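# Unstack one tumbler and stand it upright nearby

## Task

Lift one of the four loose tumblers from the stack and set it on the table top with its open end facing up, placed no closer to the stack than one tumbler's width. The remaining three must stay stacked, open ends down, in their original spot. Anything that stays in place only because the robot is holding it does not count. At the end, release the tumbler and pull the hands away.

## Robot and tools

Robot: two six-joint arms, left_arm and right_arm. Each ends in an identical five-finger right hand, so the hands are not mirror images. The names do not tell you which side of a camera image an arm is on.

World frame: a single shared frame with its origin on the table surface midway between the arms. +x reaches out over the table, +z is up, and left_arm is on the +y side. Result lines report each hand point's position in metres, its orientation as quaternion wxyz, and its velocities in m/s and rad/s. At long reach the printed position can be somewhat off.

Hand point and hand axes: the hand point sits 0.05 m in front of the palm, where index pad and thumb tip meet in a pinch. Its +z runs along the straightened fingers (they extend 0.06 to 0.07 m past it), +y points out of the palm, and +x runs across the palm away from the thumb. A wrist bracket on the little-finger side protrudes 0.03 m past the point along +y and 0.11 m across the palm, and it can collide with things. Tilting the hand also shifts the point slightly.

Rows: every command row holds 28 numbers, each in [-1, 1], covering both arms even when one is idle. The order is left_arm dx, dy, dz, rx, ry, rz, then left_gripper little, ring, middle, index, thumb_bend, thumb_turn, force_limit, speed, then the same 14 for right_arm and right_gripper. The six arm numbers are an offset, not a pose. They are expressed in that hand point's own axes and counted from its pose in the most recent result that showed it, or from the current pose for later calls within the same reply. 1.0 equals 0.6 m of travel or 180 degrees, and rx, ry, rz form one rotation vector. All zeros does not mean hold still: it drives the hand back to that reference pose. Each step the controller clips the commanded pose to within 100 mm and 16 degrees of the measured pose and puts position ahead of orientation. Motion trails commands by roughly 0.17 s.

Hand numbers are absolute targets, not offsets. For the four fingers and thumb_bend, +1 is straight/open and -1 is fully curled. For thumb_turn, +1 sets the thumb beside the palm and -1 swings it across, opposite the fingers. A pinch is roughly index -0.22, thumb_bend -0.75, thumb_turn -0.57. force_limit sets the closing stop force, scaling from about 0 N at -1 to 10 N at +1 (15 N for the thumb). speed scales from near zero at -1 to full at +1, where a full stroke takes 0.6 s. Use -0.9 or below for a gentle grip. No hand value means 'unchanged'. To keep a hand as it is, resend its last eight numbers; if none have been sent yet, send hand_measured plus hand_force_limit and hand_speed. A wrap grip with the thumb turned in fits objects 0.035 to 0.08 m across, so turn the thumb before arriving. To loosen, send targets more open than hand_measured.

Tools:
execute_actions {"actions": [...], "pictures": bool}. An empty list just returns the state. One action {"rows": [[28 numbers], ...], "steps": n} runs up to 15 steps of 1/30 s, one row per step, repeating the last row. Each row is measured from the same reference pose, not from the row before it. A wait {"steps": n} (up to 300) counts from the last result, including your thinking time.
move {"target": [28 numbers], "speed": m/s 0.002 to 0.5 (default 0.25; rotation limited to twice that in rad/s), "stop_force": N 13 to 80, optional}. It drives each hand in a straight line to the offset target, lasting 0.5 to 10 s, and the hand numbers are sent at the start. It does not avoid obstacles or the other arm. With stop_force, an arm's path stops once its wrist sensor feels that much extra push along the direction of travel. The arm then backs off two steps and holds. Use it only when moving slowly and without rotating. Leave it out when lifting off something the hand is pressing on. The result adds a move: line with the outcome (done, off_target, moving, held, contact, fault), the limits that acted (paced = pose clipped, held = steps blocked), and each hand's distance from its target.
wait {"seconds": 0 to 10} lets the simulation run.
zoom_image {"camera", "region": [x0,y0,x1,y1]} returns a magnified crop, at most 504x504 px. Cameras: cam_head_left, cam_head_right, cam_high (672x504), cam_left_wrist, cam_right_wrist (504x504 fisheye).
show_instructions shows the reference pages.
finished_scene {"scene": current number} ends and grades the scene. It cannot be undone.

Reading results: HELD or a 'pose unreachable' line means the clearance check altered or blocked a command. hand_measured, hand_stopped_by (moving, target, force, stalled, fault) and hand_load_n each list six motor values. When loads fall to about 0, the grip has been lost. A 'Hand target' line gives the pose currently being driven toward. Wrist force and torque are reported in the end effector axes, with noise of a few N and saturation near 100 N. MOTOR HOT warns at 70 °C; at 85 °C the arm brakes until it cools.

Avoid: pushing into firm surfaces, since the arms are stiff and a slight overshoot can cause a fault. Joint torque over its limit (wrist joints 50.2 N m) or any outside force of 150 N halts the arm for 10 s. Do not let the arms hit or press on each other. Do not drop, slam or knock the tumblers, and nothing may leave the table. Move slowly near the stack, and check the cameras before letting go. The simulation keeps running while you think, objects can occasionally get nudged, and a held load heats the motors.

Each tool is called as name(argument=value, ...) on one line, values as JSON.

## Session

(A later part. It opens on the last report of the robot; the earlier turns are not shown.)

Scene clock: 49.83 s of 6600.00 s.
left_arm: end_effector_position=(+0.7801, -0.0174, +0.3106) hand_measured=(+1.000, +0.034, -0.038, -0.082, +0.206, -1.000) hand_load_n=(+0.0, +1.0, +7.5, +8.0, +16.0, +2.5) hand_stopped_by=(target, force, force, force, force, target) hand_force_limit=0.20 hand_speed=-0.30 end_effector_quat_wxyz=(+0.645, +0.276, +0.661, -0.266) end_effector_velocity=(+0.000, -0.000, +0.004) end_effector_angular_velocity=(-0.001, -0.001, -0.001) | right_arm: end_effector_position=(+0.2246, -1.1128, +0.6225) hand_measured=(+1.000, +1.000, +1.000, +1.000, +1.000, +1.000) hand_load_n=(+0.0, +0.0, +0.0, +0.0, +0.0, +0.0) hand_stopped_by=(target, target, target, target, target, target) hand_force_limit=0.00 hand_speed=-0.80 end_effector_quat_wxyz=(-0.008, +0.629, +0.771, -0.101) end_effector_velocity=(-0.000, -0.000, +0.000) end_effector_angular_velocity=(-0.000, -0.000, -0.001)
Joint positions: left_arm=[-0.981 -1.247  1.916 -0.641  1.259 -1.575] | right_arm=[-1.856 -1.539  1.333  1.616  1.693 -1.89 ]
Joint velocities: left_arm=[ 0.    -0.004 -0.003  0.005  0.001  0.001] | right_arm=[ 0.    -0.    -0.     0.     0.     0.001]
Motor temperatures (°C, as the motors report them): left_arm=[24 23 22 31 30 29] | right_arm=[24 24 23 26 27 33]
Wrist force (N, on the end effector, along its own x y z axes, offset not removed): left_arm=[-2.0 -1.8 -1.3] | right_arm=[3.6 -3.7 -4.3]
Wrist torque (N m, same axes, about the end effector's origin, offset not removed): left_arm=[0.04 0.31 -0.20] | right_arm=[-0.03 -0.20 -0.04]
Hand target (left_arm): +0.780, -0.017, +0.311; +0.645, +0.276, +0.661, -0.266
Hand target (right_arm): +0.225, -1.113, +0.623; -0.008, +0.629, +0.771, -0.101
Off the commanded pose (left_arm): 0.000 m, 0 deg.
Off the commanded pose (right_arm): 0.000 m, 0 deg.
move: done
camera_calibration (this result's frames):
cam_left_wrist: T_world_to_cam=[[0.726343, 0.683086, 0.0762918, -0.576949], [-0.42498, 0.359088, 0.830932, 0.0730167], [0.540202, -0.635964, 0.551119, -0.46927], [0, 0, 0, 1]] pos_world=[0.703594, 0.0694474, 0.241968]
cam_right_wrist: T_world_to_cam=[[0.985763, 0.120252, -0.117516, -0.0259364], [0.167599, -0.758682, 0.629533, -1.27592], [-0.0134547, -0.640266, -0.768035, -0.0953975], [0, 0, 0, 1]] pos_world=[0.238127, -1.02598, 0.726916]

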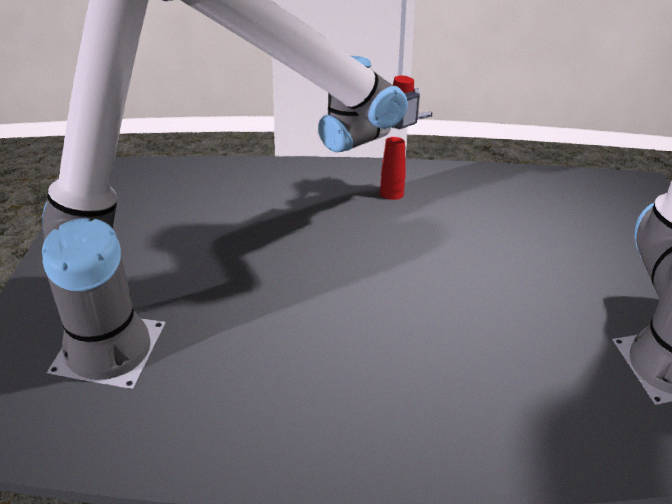

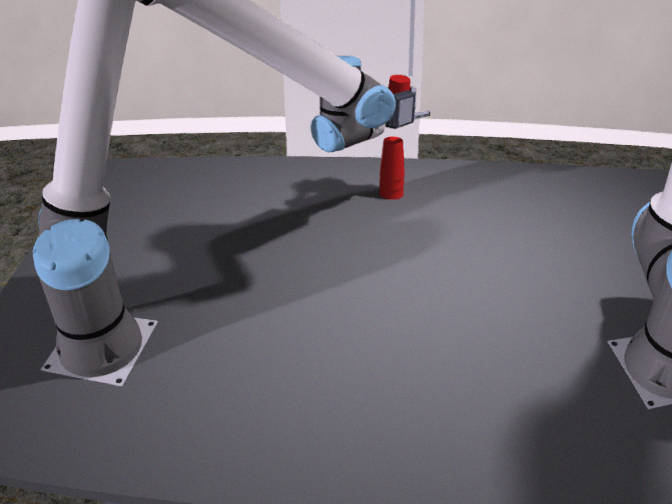

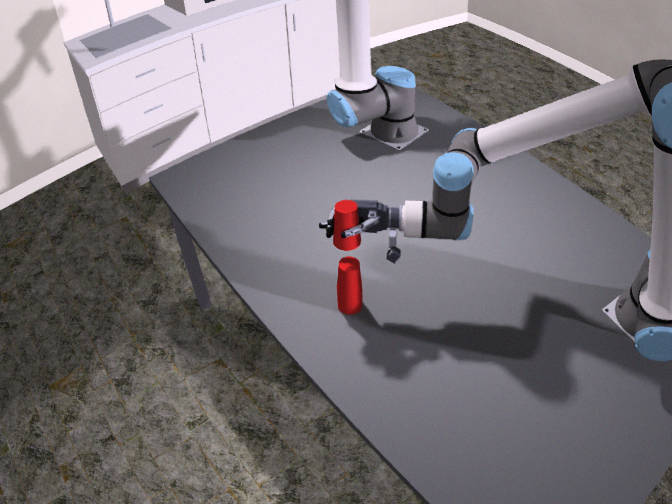

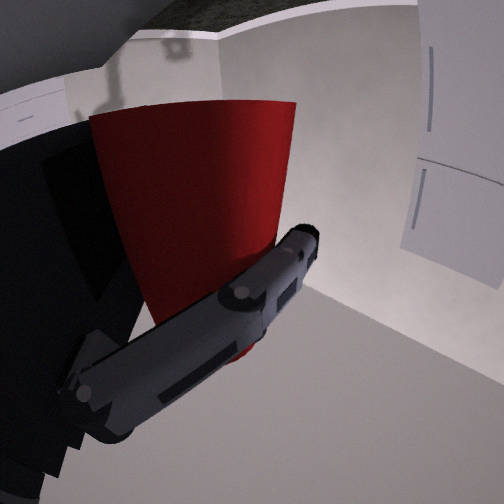

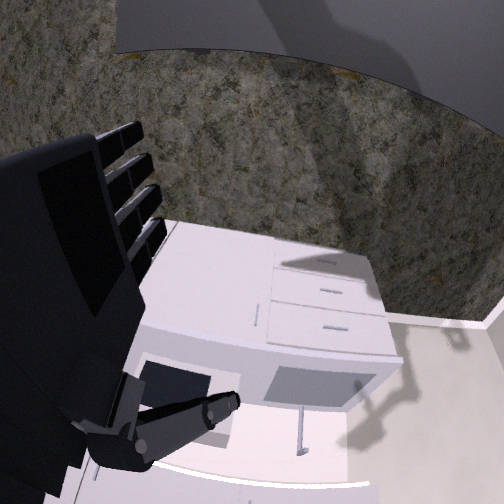

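move(target=[0,0,-0.35,0,0,0,1,-1,-1,-1,-1,-1,0.2,-0.3,0,0,0,0,0,0,1,1,1,1,1,1,0,-0.8], speed=0.15)

move(target=[0,0,0,0,0,0.5,1,-1,-1,-1,-1,-1,0.2,-0.3,0,0,0,0,0,0,1,1,1,1,1,1,0,-0.8], speed=0.3)

move(target=[0,0,0,0,0,0.5,1,-1,-1,-1,-1,-1,0.2,-0.3,0,0,0,0,0,0,1,1,1,1,1,1,0,-0.8], speed=0.3)

move(target=[-0.38,0,0,0,0,0,1,-1,-1,-1,-1,-1,0.2,-0.3,0,0,0,0,0,0,1,1,1,1,1,1,0,-0.8], speed=0.1)

Scene clock: 56.43 s of 6600.00 s.
left_arm: end_effector_position=(+0.6320, +0.1310, +0.3165) hand_measured=(+1.000, +0.034, -0.038, -0.082, +0.206, -1.000) hand_load_n=(+0.0, +1.0, +8.0, +8.0, +16.0, +2.5) hand_stopped_by=(target, force, force, force, force, target) hand_force_limit=0.20 hand_speed=-0.30 end_effector_quat_wxyz=(+0.645, +0.276, +0.661, -0.266) end_effector_velocity=(-0.002, +0.002, -0.000) end_effector_angular_velocity=(+0.001, -0.000, +0.000) | right_arm: end_effector_position=(+0.2246, -1.1128, +0.6225) hand_measured=(+1.000, +1.000, +1.000, +1.000, +1.000, +1.000) hand_load_n=(+0.0, +0.0, +0.0, +0.0, +0.0, +0.0) hand_stopped_by=(target, target, target, target, target, target) hand_force_limit=0.00 hand_speed=-0.80 end_effector_quat_wxyz=(-0.008, +0.629, +0.771, -0.101) end_effector_velocity=(+0.000, +0.000, -0.000) end_effector_angular_velocity=(-0.000, -0.000, -0.001)
Joint positions: left_arm=[-1.131 -1.577  2.306 -0.698  1.109 -1.58 ] | right_arm=[-1.856 -1.539  1.333  1.616  1.693 -1.89 ]
Joint velocities: left_arm=[-0.004 -0.004  0.004  0.001 -0.004  0.   ] | right_arm=[ 0.    -0.     0.    -0.    -0.     0.001]
Motor temperatures (°C, as the motors report them): left_arm=[24 23 22 31 30 29] | right_arm=[24 24 23 26 27 33]
Wrist force (N, on the end effector, along its own x y z axes, offset not removed): left_arm=[2.0 -4.6 -3.6] | right_arm=[0.8 -2.5 -2.2]
Wrist torque (N m, same axes, about the end effector's origin, offset not removed): left_arm=[-0.25 -0.17 -0.03] | right_arm=[0.07 -0.09 -0.18]
Hand target (left_arm): +0.632, +0.131, +0.317; +0.645, +0.276, +0.661, -0.266
Hand target (right_arm): +0.225, -1.113, +0.623; -0.008, +0.629, +0.771, -0.101
Off the commanded pose (left_arm): 0.000 m, 0 deg.
Off the commanded pose (right_arm): 0.000 m, 0 deg.
After step 90, 1.63 s passed at rest.
move: done
camera_calibration (this result's frames):
cam_left_wrist: T_world_to_cam=[[0.726358, 0.683072, 0.0762619, -0.571135], [-0.42495, 0.359108, 0.830939, -0.0482083], [0.540205, -0.635967, 0.551112, -0.298156], [0, 0, 0, 1]] pos_world=[0.555428, 0.217821, 0.247932]
cam_right_wrist: T_world_to_cam=[[0.985763, 0.120252, -0.117516, -0.0259364], [0.167599, -0.758682, 0.629533, -1.27592], [-0.0134547, -0.640266, -0.768035, -0.0953975], [0, 0, 0, 1]] pos_world=[0.238127, -1.02598, 0.726916]

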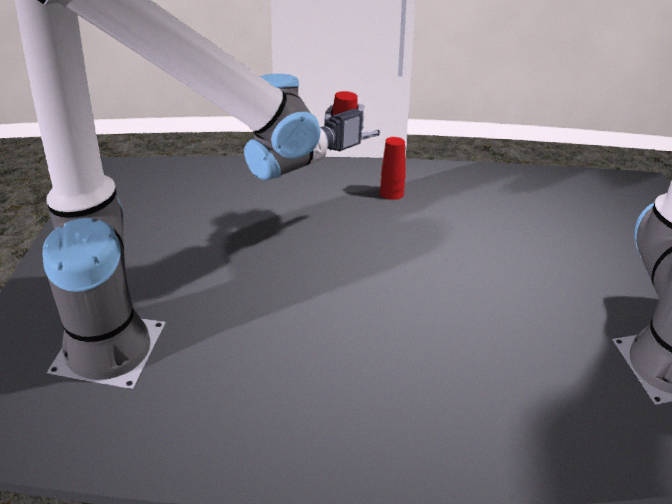

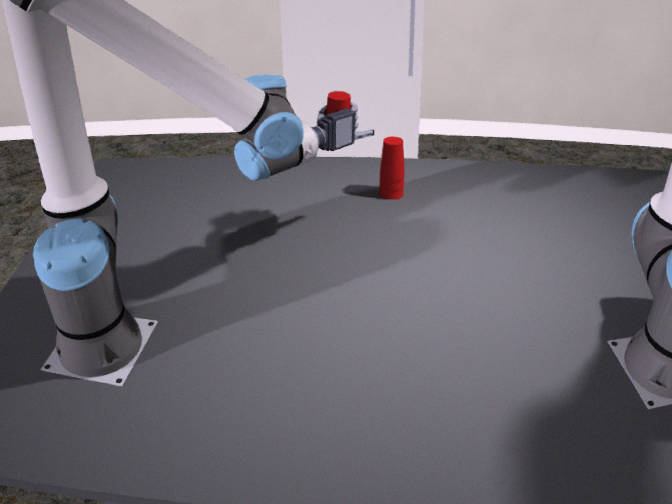

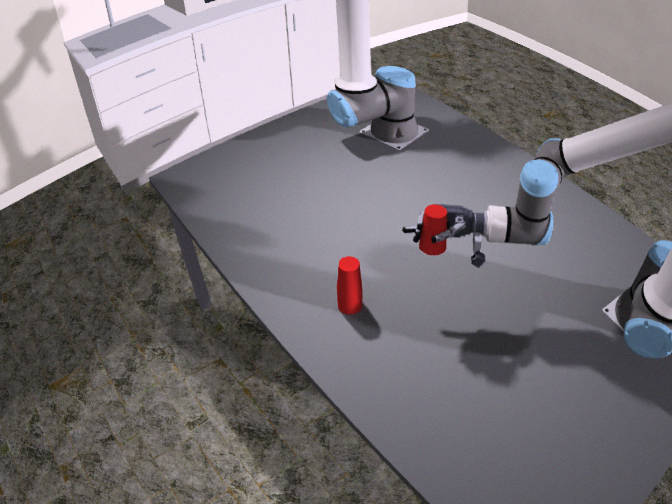

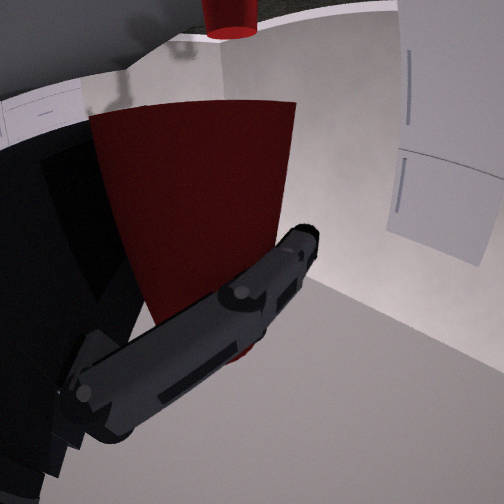

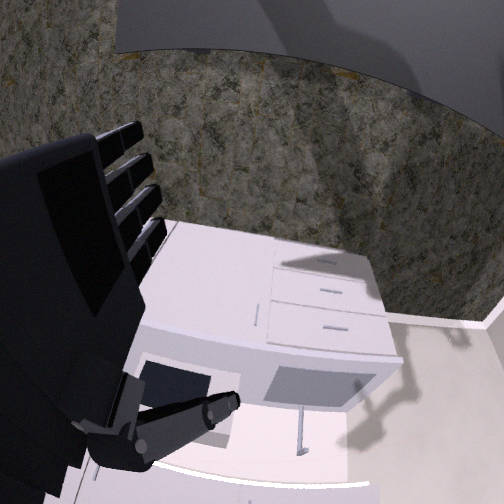

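Scene clock: 59.60 s of 6600.00 s.
left_arm: end_effector_position=(+0.6320, +0.1311, +0.3165) hand_measured=(+1.000, +0.034, -0.038, -0.082, +0.206, -1.000) hand_load_n=(+0.0, +1.0, +8.0, +8.0, +16.0, +3.0) hand_stopped_by=(target, force, force, force, force, target) hand_force_limit=0.20 hand_speed=-0.30 end_effector_quat_wxyz=(+0.644, +0.663, +0.273, +0.267) end_effector_velocity=(-0.000, -0.002, +0.001) end_effector_angular_velocity=(+0.008, -0.012, -0.005) | right_arm: end_effector_position=(+0.2246, -1.1128, +0.6225) hand_measured=(+1.000, +1.000, +1.000, +1.000, +1.000, +1.000) hand_load_n=(+0.0, +0.0, +0.0, +0.0, +0.0, +0.0) hand_stopped_by=(target, target, target, target, target, target) hand_force_limit=0.00 hand_speed=-0.80 end_effector_quat_wxyz=(-0.008, +0.629, +0.771, -0.101) end_effector_velocity=(-0.000, -0.000, -0.000) end_effector_angular_velocity=(+0.001, -0.000, -0.001)
Joint positions: left_arm=[-0.928 -1.529  2.327 -0.769  1.311 -0.004] | right_arm=[-1.856 -1.539  1.333  1.616  1.693 -1.89 ]
Joint velocities: left_arm=[ 0.002 -0.    -0.003  0.001  0.006  0.015] | right_arm=[-0.     0.     0.001  0.    -0.     0.001]
Motor temperatures (°C, as the motors report them): left_arm=[24 23 22 31 30 29] | right_arm=[24 24 23 26 27 33]
Wrist force (N, on the end effector, along its own x y z axes, offset not removed): left_arm=[0.5 -3.9 -1.1] | right_arm=[0.4 -8.7 -3.7]
Wrist torque (N m, same axes, about the end effector's origin, offset not removed): left_arm=[-0.27 -0.22 -0.05] | right_arm=[-0.61 -0.03 -0.48]
Hand target (left_arm): +0.632, +0.131, +0.316; +0.644, +0.663, +0.272, +0.268
Hand target (right_arm): +0.225, -1.113, +0.623; -0.008, +0.629, +0.771, -0.101
Off the commanded pose (left_arm): 0.000 m, 0 deg.
Off the commanded pose (right_arm): 0.000 m, 0 deg.
move: done
camera_calibration (this result's frames):
cam_left_wrist: T_world_to_cam=[[-0.0149889, -0.0918463, 0.99566, -0.292064], [-0.985615, -0.166289, -0.0301772, 0.647533], [0.168339, -0.98179, -0.0880326, 0.184555], [0, 0, 0, 1]] pos_world=[0.602773, 0.262047, 0.326584]
cam_right_wrist: T_world_to_cam=[[0.985763, 0.120252, -0.117516, -0.0259364], [0.167599, -0.758682, 0.629533, -1.27592], [-0.0134548, -0.640266, -0.768035, -0.0953976], [0, 0, 0, 1]] pos_world=[0.238127, -1.02598, 0.726916]

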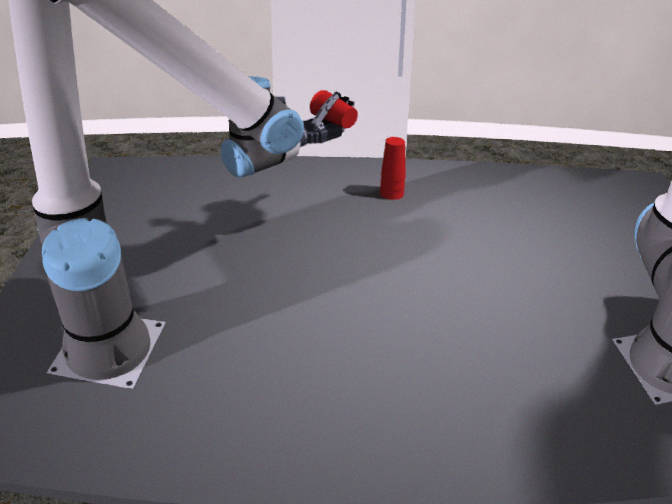

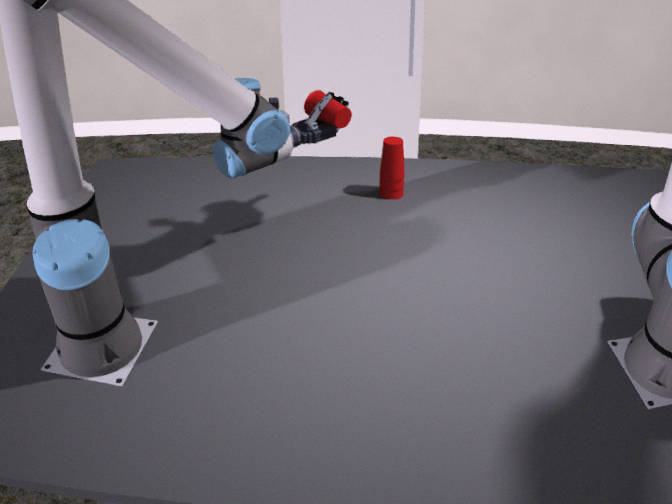

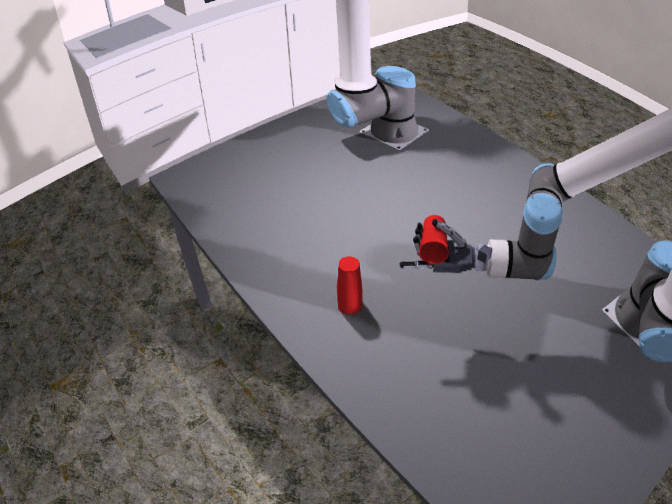

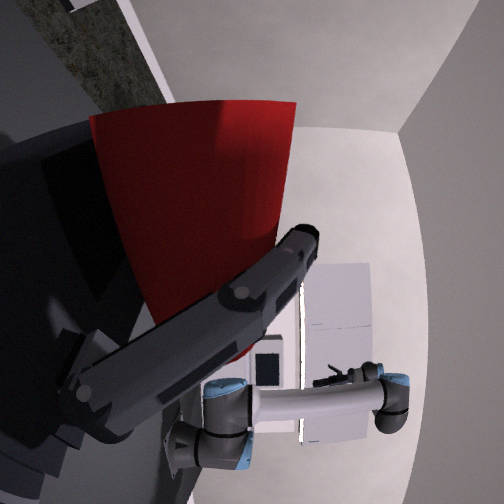

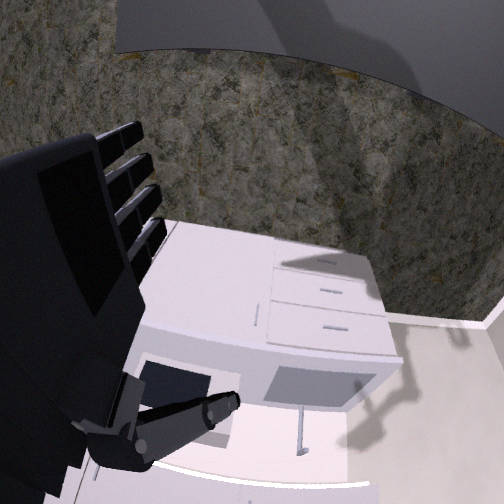

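Scene clock: 62.77 s of 6600.00 s.
left_arm: end_effector_position=(+0.6320, +0.1311, +0.3165) hand_measured=(+1.000, +0.034, -0.038, -0.082, +0.206, -1.000) hand_load_n=(+0.0, +1.0, +8.0, +8.0, +16.0, +3.0) hand_stopped_by=(target, force, force, force, force, target) hand_force_limit=0.20 hand_speed=-0.30 end_effector_quat_wxyz=(+0.267, +0.662, -0.275, +0.644) end_effector_velocity=(-0.000, +0.001, -0.000) end_effector_angular_velocity=(+0.011, -0.010, +0.000) | right_arm: end_effector_position=(+0.2246, -1.1128, +0.6225) hand_measured=(+1.000, +1.000, +1.000, +1.000, +1.000, +1.000) hand_load_n=(+0.0, +0.0, +0.0, +0.0, +0.0, +0.0) hand_stopped_by=(target, target, target, target, target, target) hand_force_limit=0.00 hand_speed=-0.80 end_effector_quat_wxyz=(-0.008, +0.629, +0.771, -0.101) end_effector_velocity=(-0.000, +0.000, -0.000) end_effector_angular_velocity=(+0.001, +0.001, +0.000)
Joint positions: left_arm=[-0.86  -1.641  2.23  -0.56   1.379  1.567] | right_arm=[-1.856 -1.539  1.333  1.616  1.693 -1.89 ]
Joint velocities: left_arm=[-0.001 -0.002  0.     0.002 -0.002  0.014] | right_arm=[-0.     0.     0.     0.     0.001 -0.001]
Motor temperatures (°C, as the motors report them): left_arm=[24 23 22 31 30 29] | right_arm=[24 24 23 26 27 33]
Wrist force (N, on the end effector, along its own x y z axes, offset not removed): left_arm=[-1.2 -5.0 -1.6] | right_arm=[0.2 -7.1 -4.3]
Wrist torque (N m, same axes, about the end effector's origin, offset not removed): left_arm=[-0.27 0.10 -0.12] | right_arm=[-0.64 0.19 -0.60]
Hand target (left_arm): +0.632, +0.131, +0.316; +0.266, +0.662, -0.276, +0.644
Hand target (right_arm): +0.225, -1.113, +0.623; -0.008, +0.629, +0.771, -0.101
Off the commanded pose (left_arm): 0.000 m, 0 deg.
Off the commanded pose (right_arm): 0.000 m, 0 deg.
move: done
camera_calibration (this result's frames):
cam_left_wrist: T_world_to_cam=[[-0.688444, -0.721445, -0.0745861, 0.554858], [-0.391433, 0.456151, -0.799191, 0.433836], [0.610595, -0.521002, -0.596432, 0.00552876], [0, 0, 0, 1]] pos_world=[0.54843, 0.205285, 0.3914]
cam_right_wrist: T_world_to_cam=[[0.985763, 0.120252, -0.117516, -0.0259364], [0.167599, -0.758682, 0.629533, -1.27592], [-0.0134547, -0.640266, -0.768035, -0.0953975], [0, 0, 0, 1]] pos_world=[0.238127, -1.02598, 0.726916]

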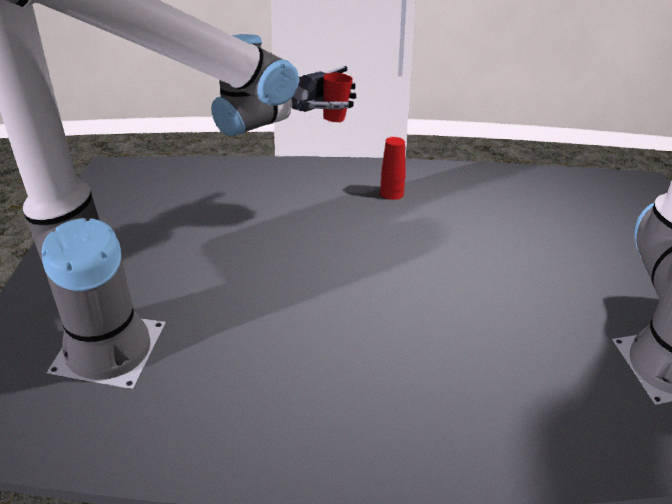

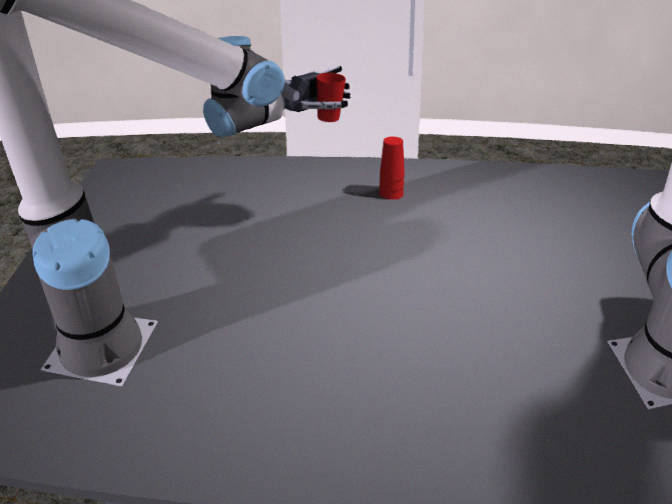

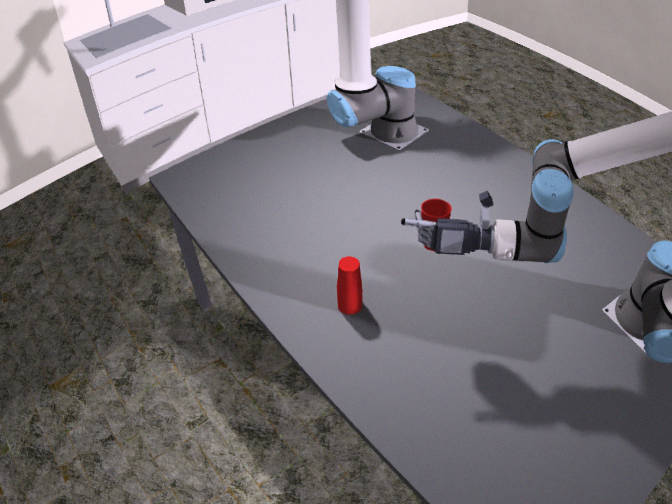

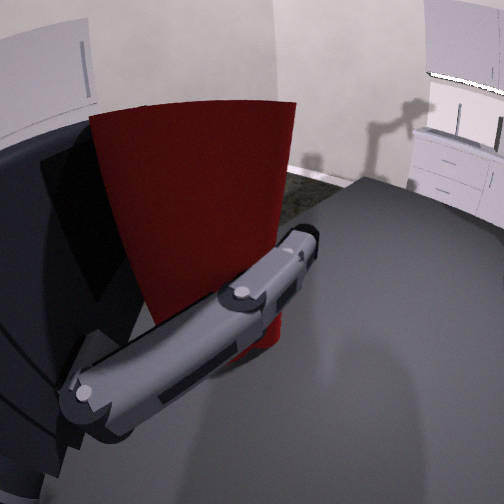

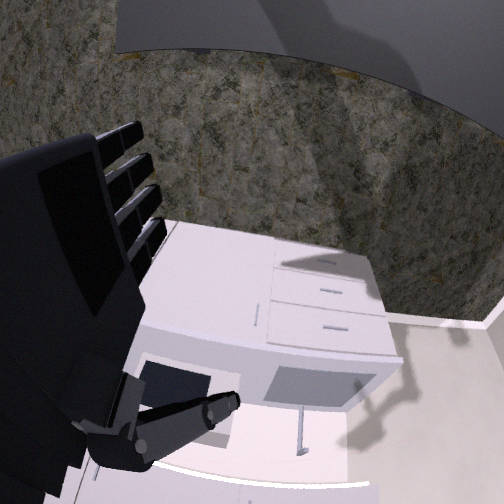

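Scene clock: 65.53 s of 6600.00 s.
left_arm: end_effector_position=(+0.6277, +0.1359, +0.0888) hand_measured=(+1.000, +0.034, -0.038, -0.082, +0.206, -1.000) hand_load_n=(+0.0, +1.0, +8.0, +8.0, +16.0, +3.0) hand_stopped_by=(target, force, force, force, force, target) hand_force_limit=0.20 hand_speed=-0.30 end_effector_quat_wxyz=(+0.267, +0.662, -0.275, +0.644) end_effector_velocity=(+0.001, -0.001, -0.002) end_effector_angular_velocity=(-0.002, -0.001, +0.000) | right_arm: end_effector_position=(+0.2246, -1.1128, +0.6225) hand_measured=(+1.000, +1.000, +1.000, +1.000, +1.000, +1.000) hand_load_n=(+0.0, +0.0, +0.0, +0.0, +0.0, +0.0) hand_stopped_by=(target, target, target, target, target, target) hand_force_limit=0.00 hand_speed=-0.80 end_effector_quat_wxyz=(-0.008, +0.629, +0.771, -0.101) end_effector_velocity=(+0.000, -0.000, +0.000) end_effector_angular_velocity=(-0.001, -0.001, -0.000)
Joint positions: left_arm=[-0.862 -1.265  2.4   -1.107  1.377  1.567] | right_arm=[-1.856 -1.539  1.333  1.616  1.693 -1.89 ]
Joint velocities: left_arm=[ 0.     0.006 -0.001 -0.007  0.    -0.001] | right_arm=[ 0.    -0.    -0.     0.    -0.001  0.001]
Motor temperatures (°C, as the motors report them): left_arm=[24 23 22 31 30 29] | right_arm=[24 24 23 26 27 33]
Wrist force (N, on the end effector, along its own x y z axes, offset not removed): left_arm=[-1.7 -3.6 -1.8] | right_arm=[0.0 -5.0 -1.1]
Wrist torque (N m, same axes, about the end effector's origin, offset not removed): left_arm=[-0.21 0.19 0.00] | right_arm=[-0.61 0.19 -0.42]
Hand target (left_arm): +0.628, +0.136, +0.089; +0.267, +0.662, -0.275, +0.644
Hand target (right_arm): +0.225, -1.113, +0.623; -0.008, +0.629, +0.771, -0.101
Off the commanded pose (left_arm): 0.000 m, 0 deg.
Off the commanded pose (right_arm): 0.000 m, 0 deg.
move: done
camera_calibration (this result's frames):
cam_left_wrist: T_world_to_cam=[[-0.688453, -0.721444, -0.0745011, 0.53834], [-0.391514, 0.456137, -0.799159, 0.248009], [0.610532, -0.521016, -0.596485, -0.125092], [0, 0, 0, 1]] pos_world=[0.544093, 0.210082, 0.16369]
cam_right_wrist: T_world_to_cam=[[0.985763, 0.120252, -0.117516, -0.0259364], [0.167599, -0.758682, 0.629533, -1.27592], [-0.0134548, -0.640266, -0.768035, -0.0953976], [0, 0, 0, 1]] pos_world=[0.238127, -1.02598, 0.726916]

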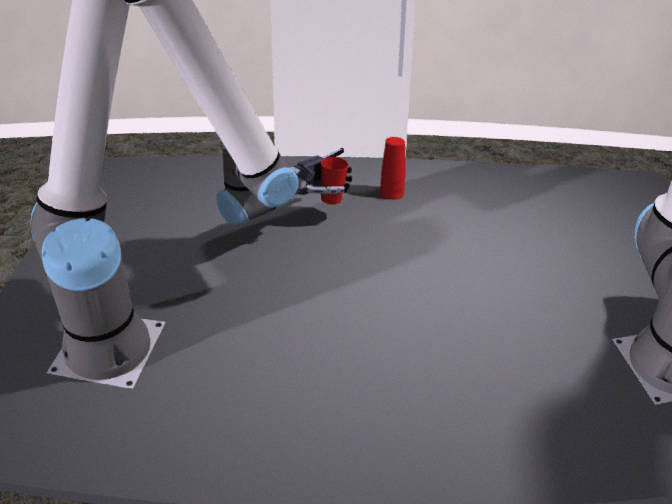

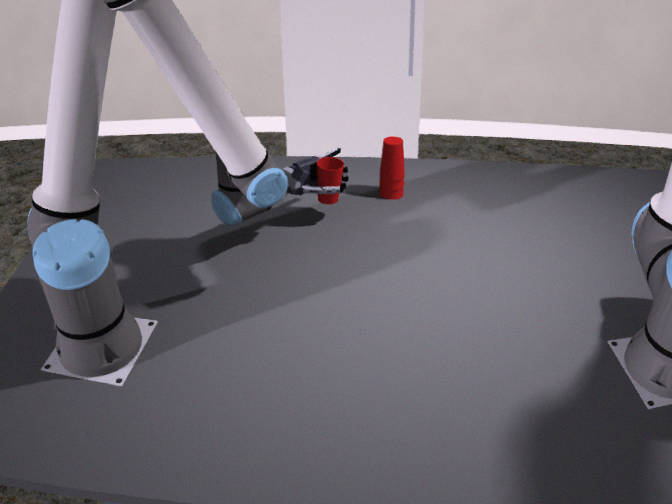

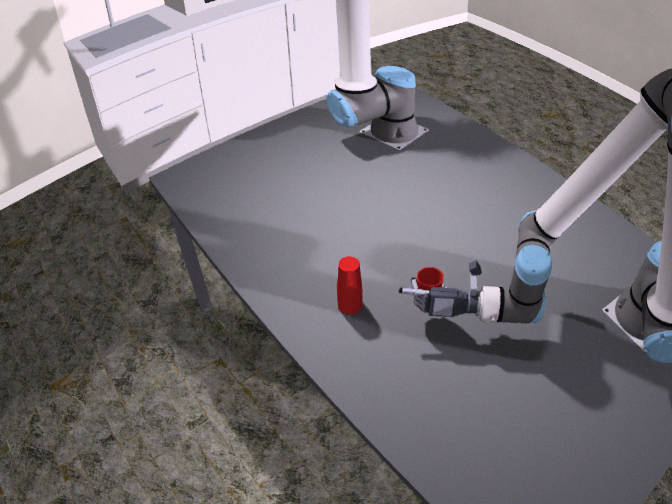

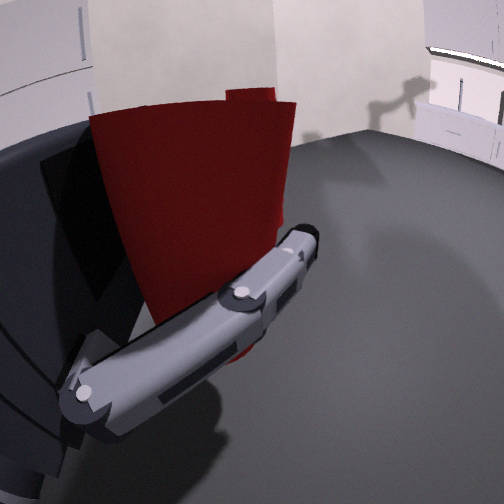

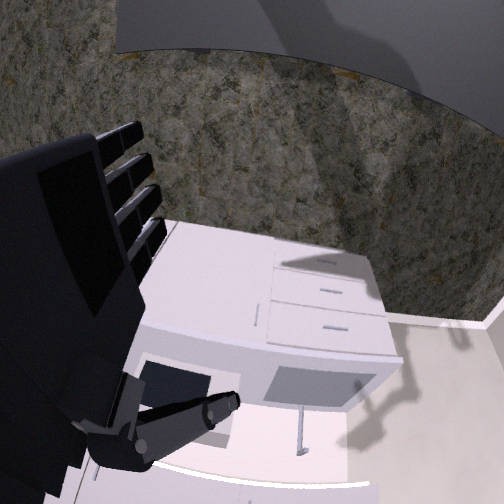

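move(target=[-0.05,0,0,0,0,0,1,-1,-1,-1,-1,-1,0.2,-0.3,0,0,0,0,0,0,1,1,1,1,1,1,0,-0.8], speed=0.03)

move(target=[-0.05,0,0,0,0,0,1,-1,-1,-1,-1,-1,0.2,-0.3,0,0,0,0,0,0,1,1,1,1,1,1,0,-0.8], speed=0.006, stop_force=13)

Scene clock: 69.83 s of 6600.00 s.
left_arm: end_effector_position=(+0.6271, +0.1366, +0.0590) hand_measured=(+1.000, +0.034, -0.038, -0.082, +0.206, -1.000) hand_load_n=(+0.0, +1.0, +8.0, +8.0, +16.0, +3.0) hand_stopped_by=(target, force, force, force, force, target) hand_force_limit=0.20 hand_speed=-0.30 end_effector_quat_wxyz=(+0.267, +0.662, -0.275, +0.644) end_effector_velocity=(-0.001, -0.001, -0.002) end_effector_angular_velocity=(-0.002, +0.000, -0.001) | right_arm: end_effector_position=(+0.2246, -1.1128, +0.6225) hand_measured=(+1.000, +1.000, +1.000, +1.000, +1.000, +1.000) hand_load_n=(+0.0, +0.0, +0.0, +0.0, +0.0, +0.0) hand_stopped_by=(target, target, target, target, target, target) hand_force_limit=0.00 hand_speed=-0.80 end_effector_quat_wxyz=(-0.008, +0.629, +0.771, -0.101) end_effector_velocity=(+0.000, -0.000, -0.000) end_effector_angular_velocity=(+0.000, +0.000, +0.000)
Joint positions: left_arm=[-0.863 -1.2    2.408 -1.18   1.377  1.567] | right_arm=[-1.856 -1.539  1.333  1.616  1.693 -1.89 ]
Joint velocities: left_arm=[-0.001  0.005  0.001 -0.007 -0.    -0.001] | right_arm=[ 0.  0. -0.  0.  0. -0.]
Motor temperatures (°C, as the motors report them): left_arm=[24 23 22 31 30 29] | right_arm=[24 24 23 26 27 33]
Wrist force (N, on the end effector, along its own x y z axes, offset not removed): left_arm=[-1.2 -3.3 -1.2] | right_arm=[0.9 -2.2 -2.2]
Wrist torque (N m, same axes, about the end effector's origin, offset not removed): left_arm=[-0.10 0.06 -0.12] | right_arm=[-0.12 0.21 -0.15]
Hand target (left_arm): +0.627, +0.137, +0.059; +0.267, +0.662, -0.275, +0.644
Hand target (right_arm): +0.225, -1.113, +0.623; -0.008, +0.629, +0.771, -0.101
Off the commanded pose (left_arm): 0.000 m, 0 deg.
Off the commanded pose (right_arm): 0.000 m, 0 deg.
move: done
camera_calibration (this result's frames):
cam_left_wrist: T_world_to_cam=[[-0.688454, -0.721436, -0.074575, 0.536194], [-0.39149, 0.456199, -0.799135, 0.223707], [0.610546, -0.520972, -0.596507, -0.142162], [0, 0, 0, 1]] pos_world=[0.54352, 0.210712, 0.133959]
cam_right_wrist: T_world_to_cam=[[0.985763, 0.120252, -0.117516, -0.0259362], [0.1676, -0.758682, 0.629533, -1.27592], [-0.0134548, -0.640266, -0.768035, -0.0953975], [0, 0, 0, 1]] pos_world=[0.238127, -1.02598, 0.726916]

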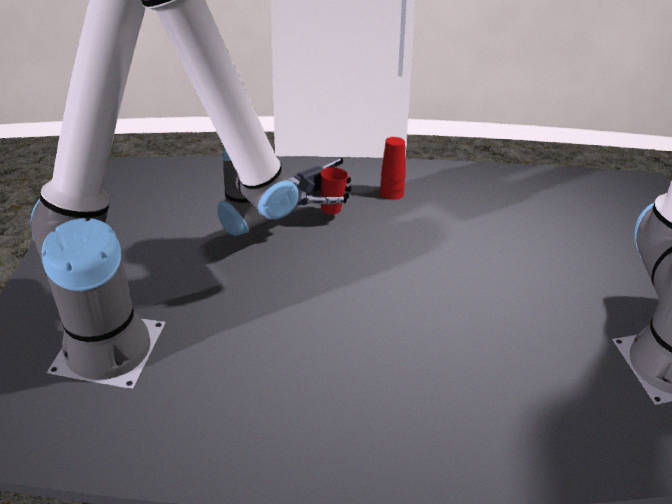

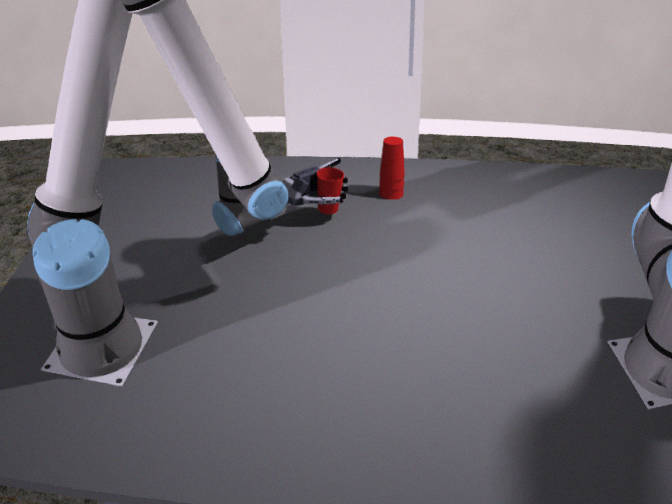

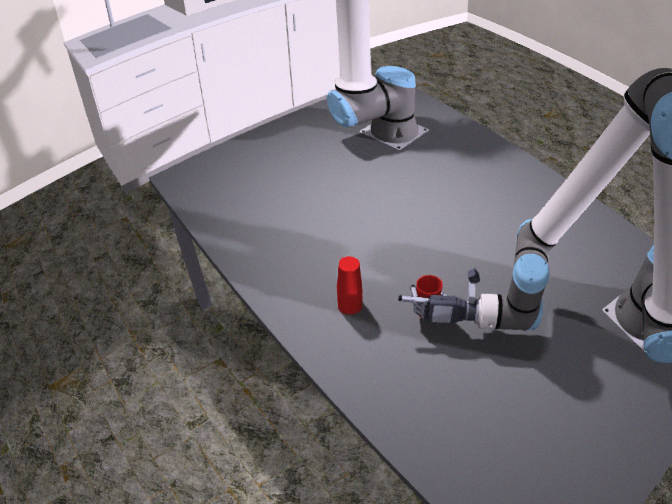

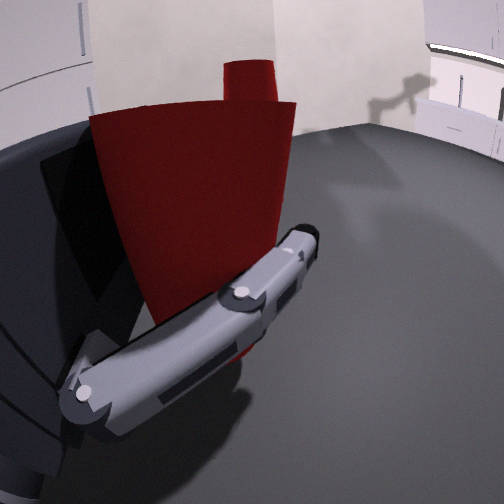

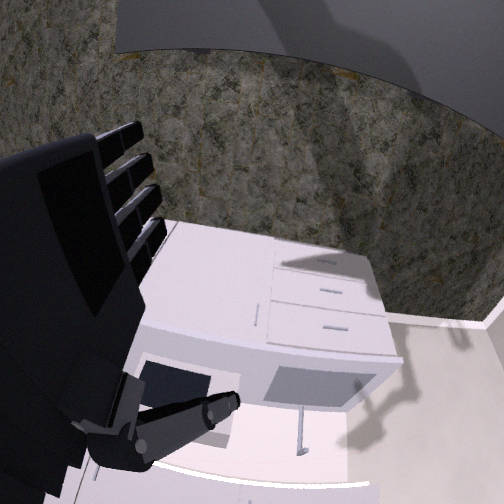

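Scene clock: 74.20 s of 6600.00 s.
left_arm: end_effector_position=(+0.6267, +0.1370, +0.0353) hand_measured=(+1.000, +0.034, -0.038, -0.082, +0.206, -1.000) hand_load_n=(+0.0, +1.5, +7.5, +7.0, +16.0, -0.5) hand_stopped_by=(target, force, force, force, force, target) hand_force_limit=0.20 hand_speed=-0.30 end_effector_quat_wxyz=(+0.267, +0.662, -0.275, +0.644) end_effector_velocity=(-0.001, +0.001, +0.001) end_effector_angular_velocity=(+0.002, +0.001, -0.001) | right_arm: end_effector_position=(+0.2246, -1.1128, +0.6225) hand_measured=(+1.000, +1.000, +1.000, +1.000, +1.000, +1.000) hand_load_n=(+0.0, +0.0, +0.0, +0.0, +0.0, +0.0) hand_stopped_by=(target, target, target, target, target, target) hand_force_limit=0.00 hand_speed=-0.80 end_effector_quat_wxyz=(-0.008, +0.629, +0.771, -0.101) end_effector_velocity=(+0.000, +0.000, -0.000) end_effector_angular_velocity=(+0.000, +0.001, -0.001)
Joint positions: left_arm=[-0.863 -1.145  2.412 -1.239  1.377  1.567] | right_arm=[-1.856 -1.539  1.333  1.616  1.693 -1.89 ]
Joint velocities: left_arm=[ 0.    -0.005  0.001  0.007  0.001  0.001] | right_arm=[0.    0.    0.    0.    0.001 0.001]
Motor temperatures (°C, as the motors report them): left_arm=[24 23 22 31 30 29] | right_arm=[24 24 23 26 27 33]
Wrist force (N, on the end effector, along its own x y z axes, offset not removed): left_arm=[10.0 -4.9 -1.8] | right_arm=[4.3 -6.1 -2.6]
Wrist torque (N m, same axes, about the end effector's origin, offset not removed): left_arm=[-0.40 0.16 -0.16] | right_arm=[-0.59 -0.39 -0.24]
Hand target (left_arm): +0.627, +0.137, +0.036; +0.267, +0.662, -0.275, +0.644
Hand target (right_arm): +0.225, -1.113, +0.623; -0.008, +0.629, +0.771, -0.101
Off the commanded pose (left_arm): 0.006 m, 0 deg.
Off the commanded pose (right_arm): 0.000 m, 0 deg.
move: contact (left_arm)
camera_calibration (this result's frames):
cam_left_wrist: T_world_to_cam=[[-0.688413, -0.721483, -0.0745015, 0.534445], [-0.391393, 0.45599, -0.799302, 0.204367], [0.610655, -0.52109, -0.596293, -0.155908], [0, 0, 0, 1]] pos_world=[0.543112, 0.211162, 0.110201]
cam_right_wrist: T_world_to_cam=[[0.985763, 0.120252, -0.117516, -0.0259364], [0.167599, -0.758682, 0.629533, -1.27592], [-0.0134548, -0.640266, -0.768035, -0.0953977], [0, 0, 0, 1]] pos_world=[0.238127, -1.02598, 0.726916]

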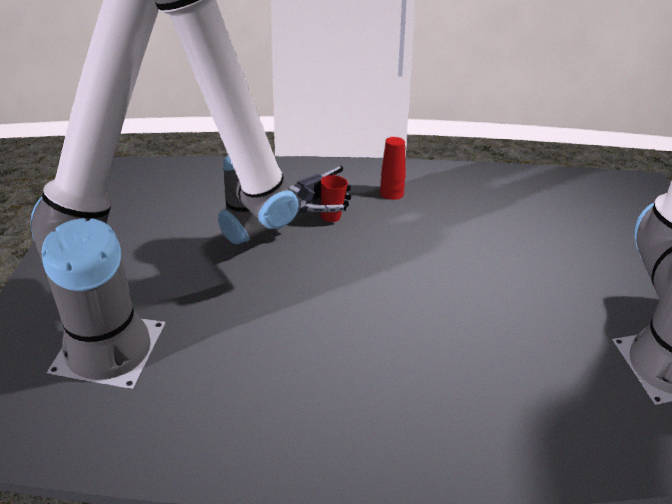

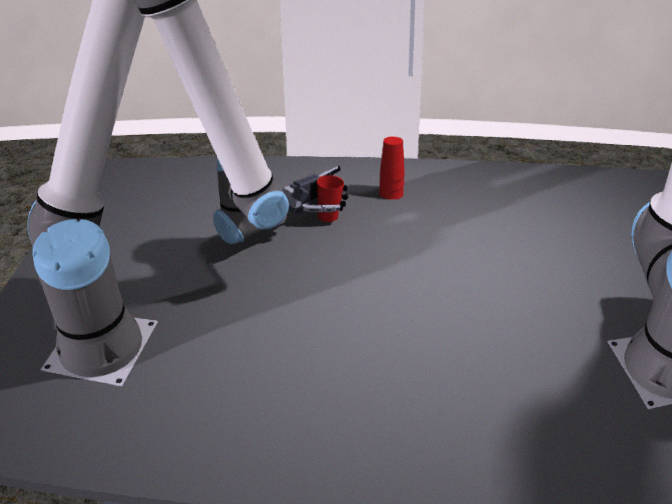

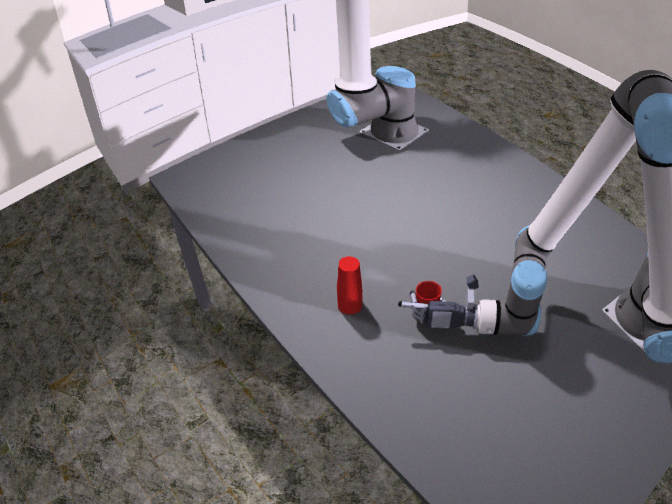

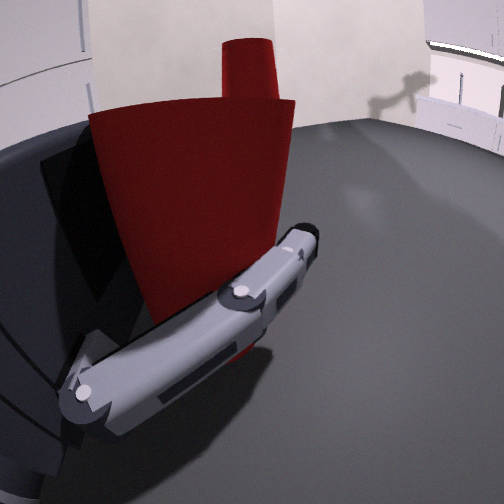

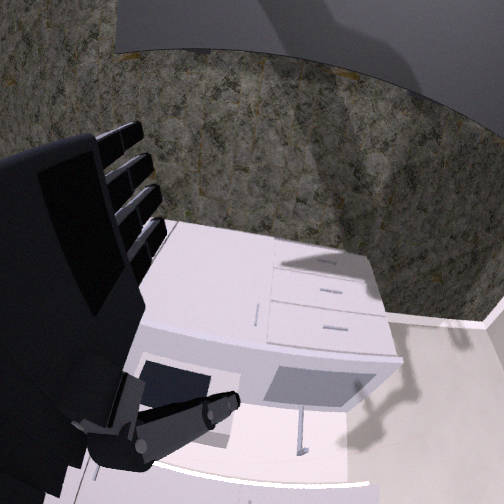

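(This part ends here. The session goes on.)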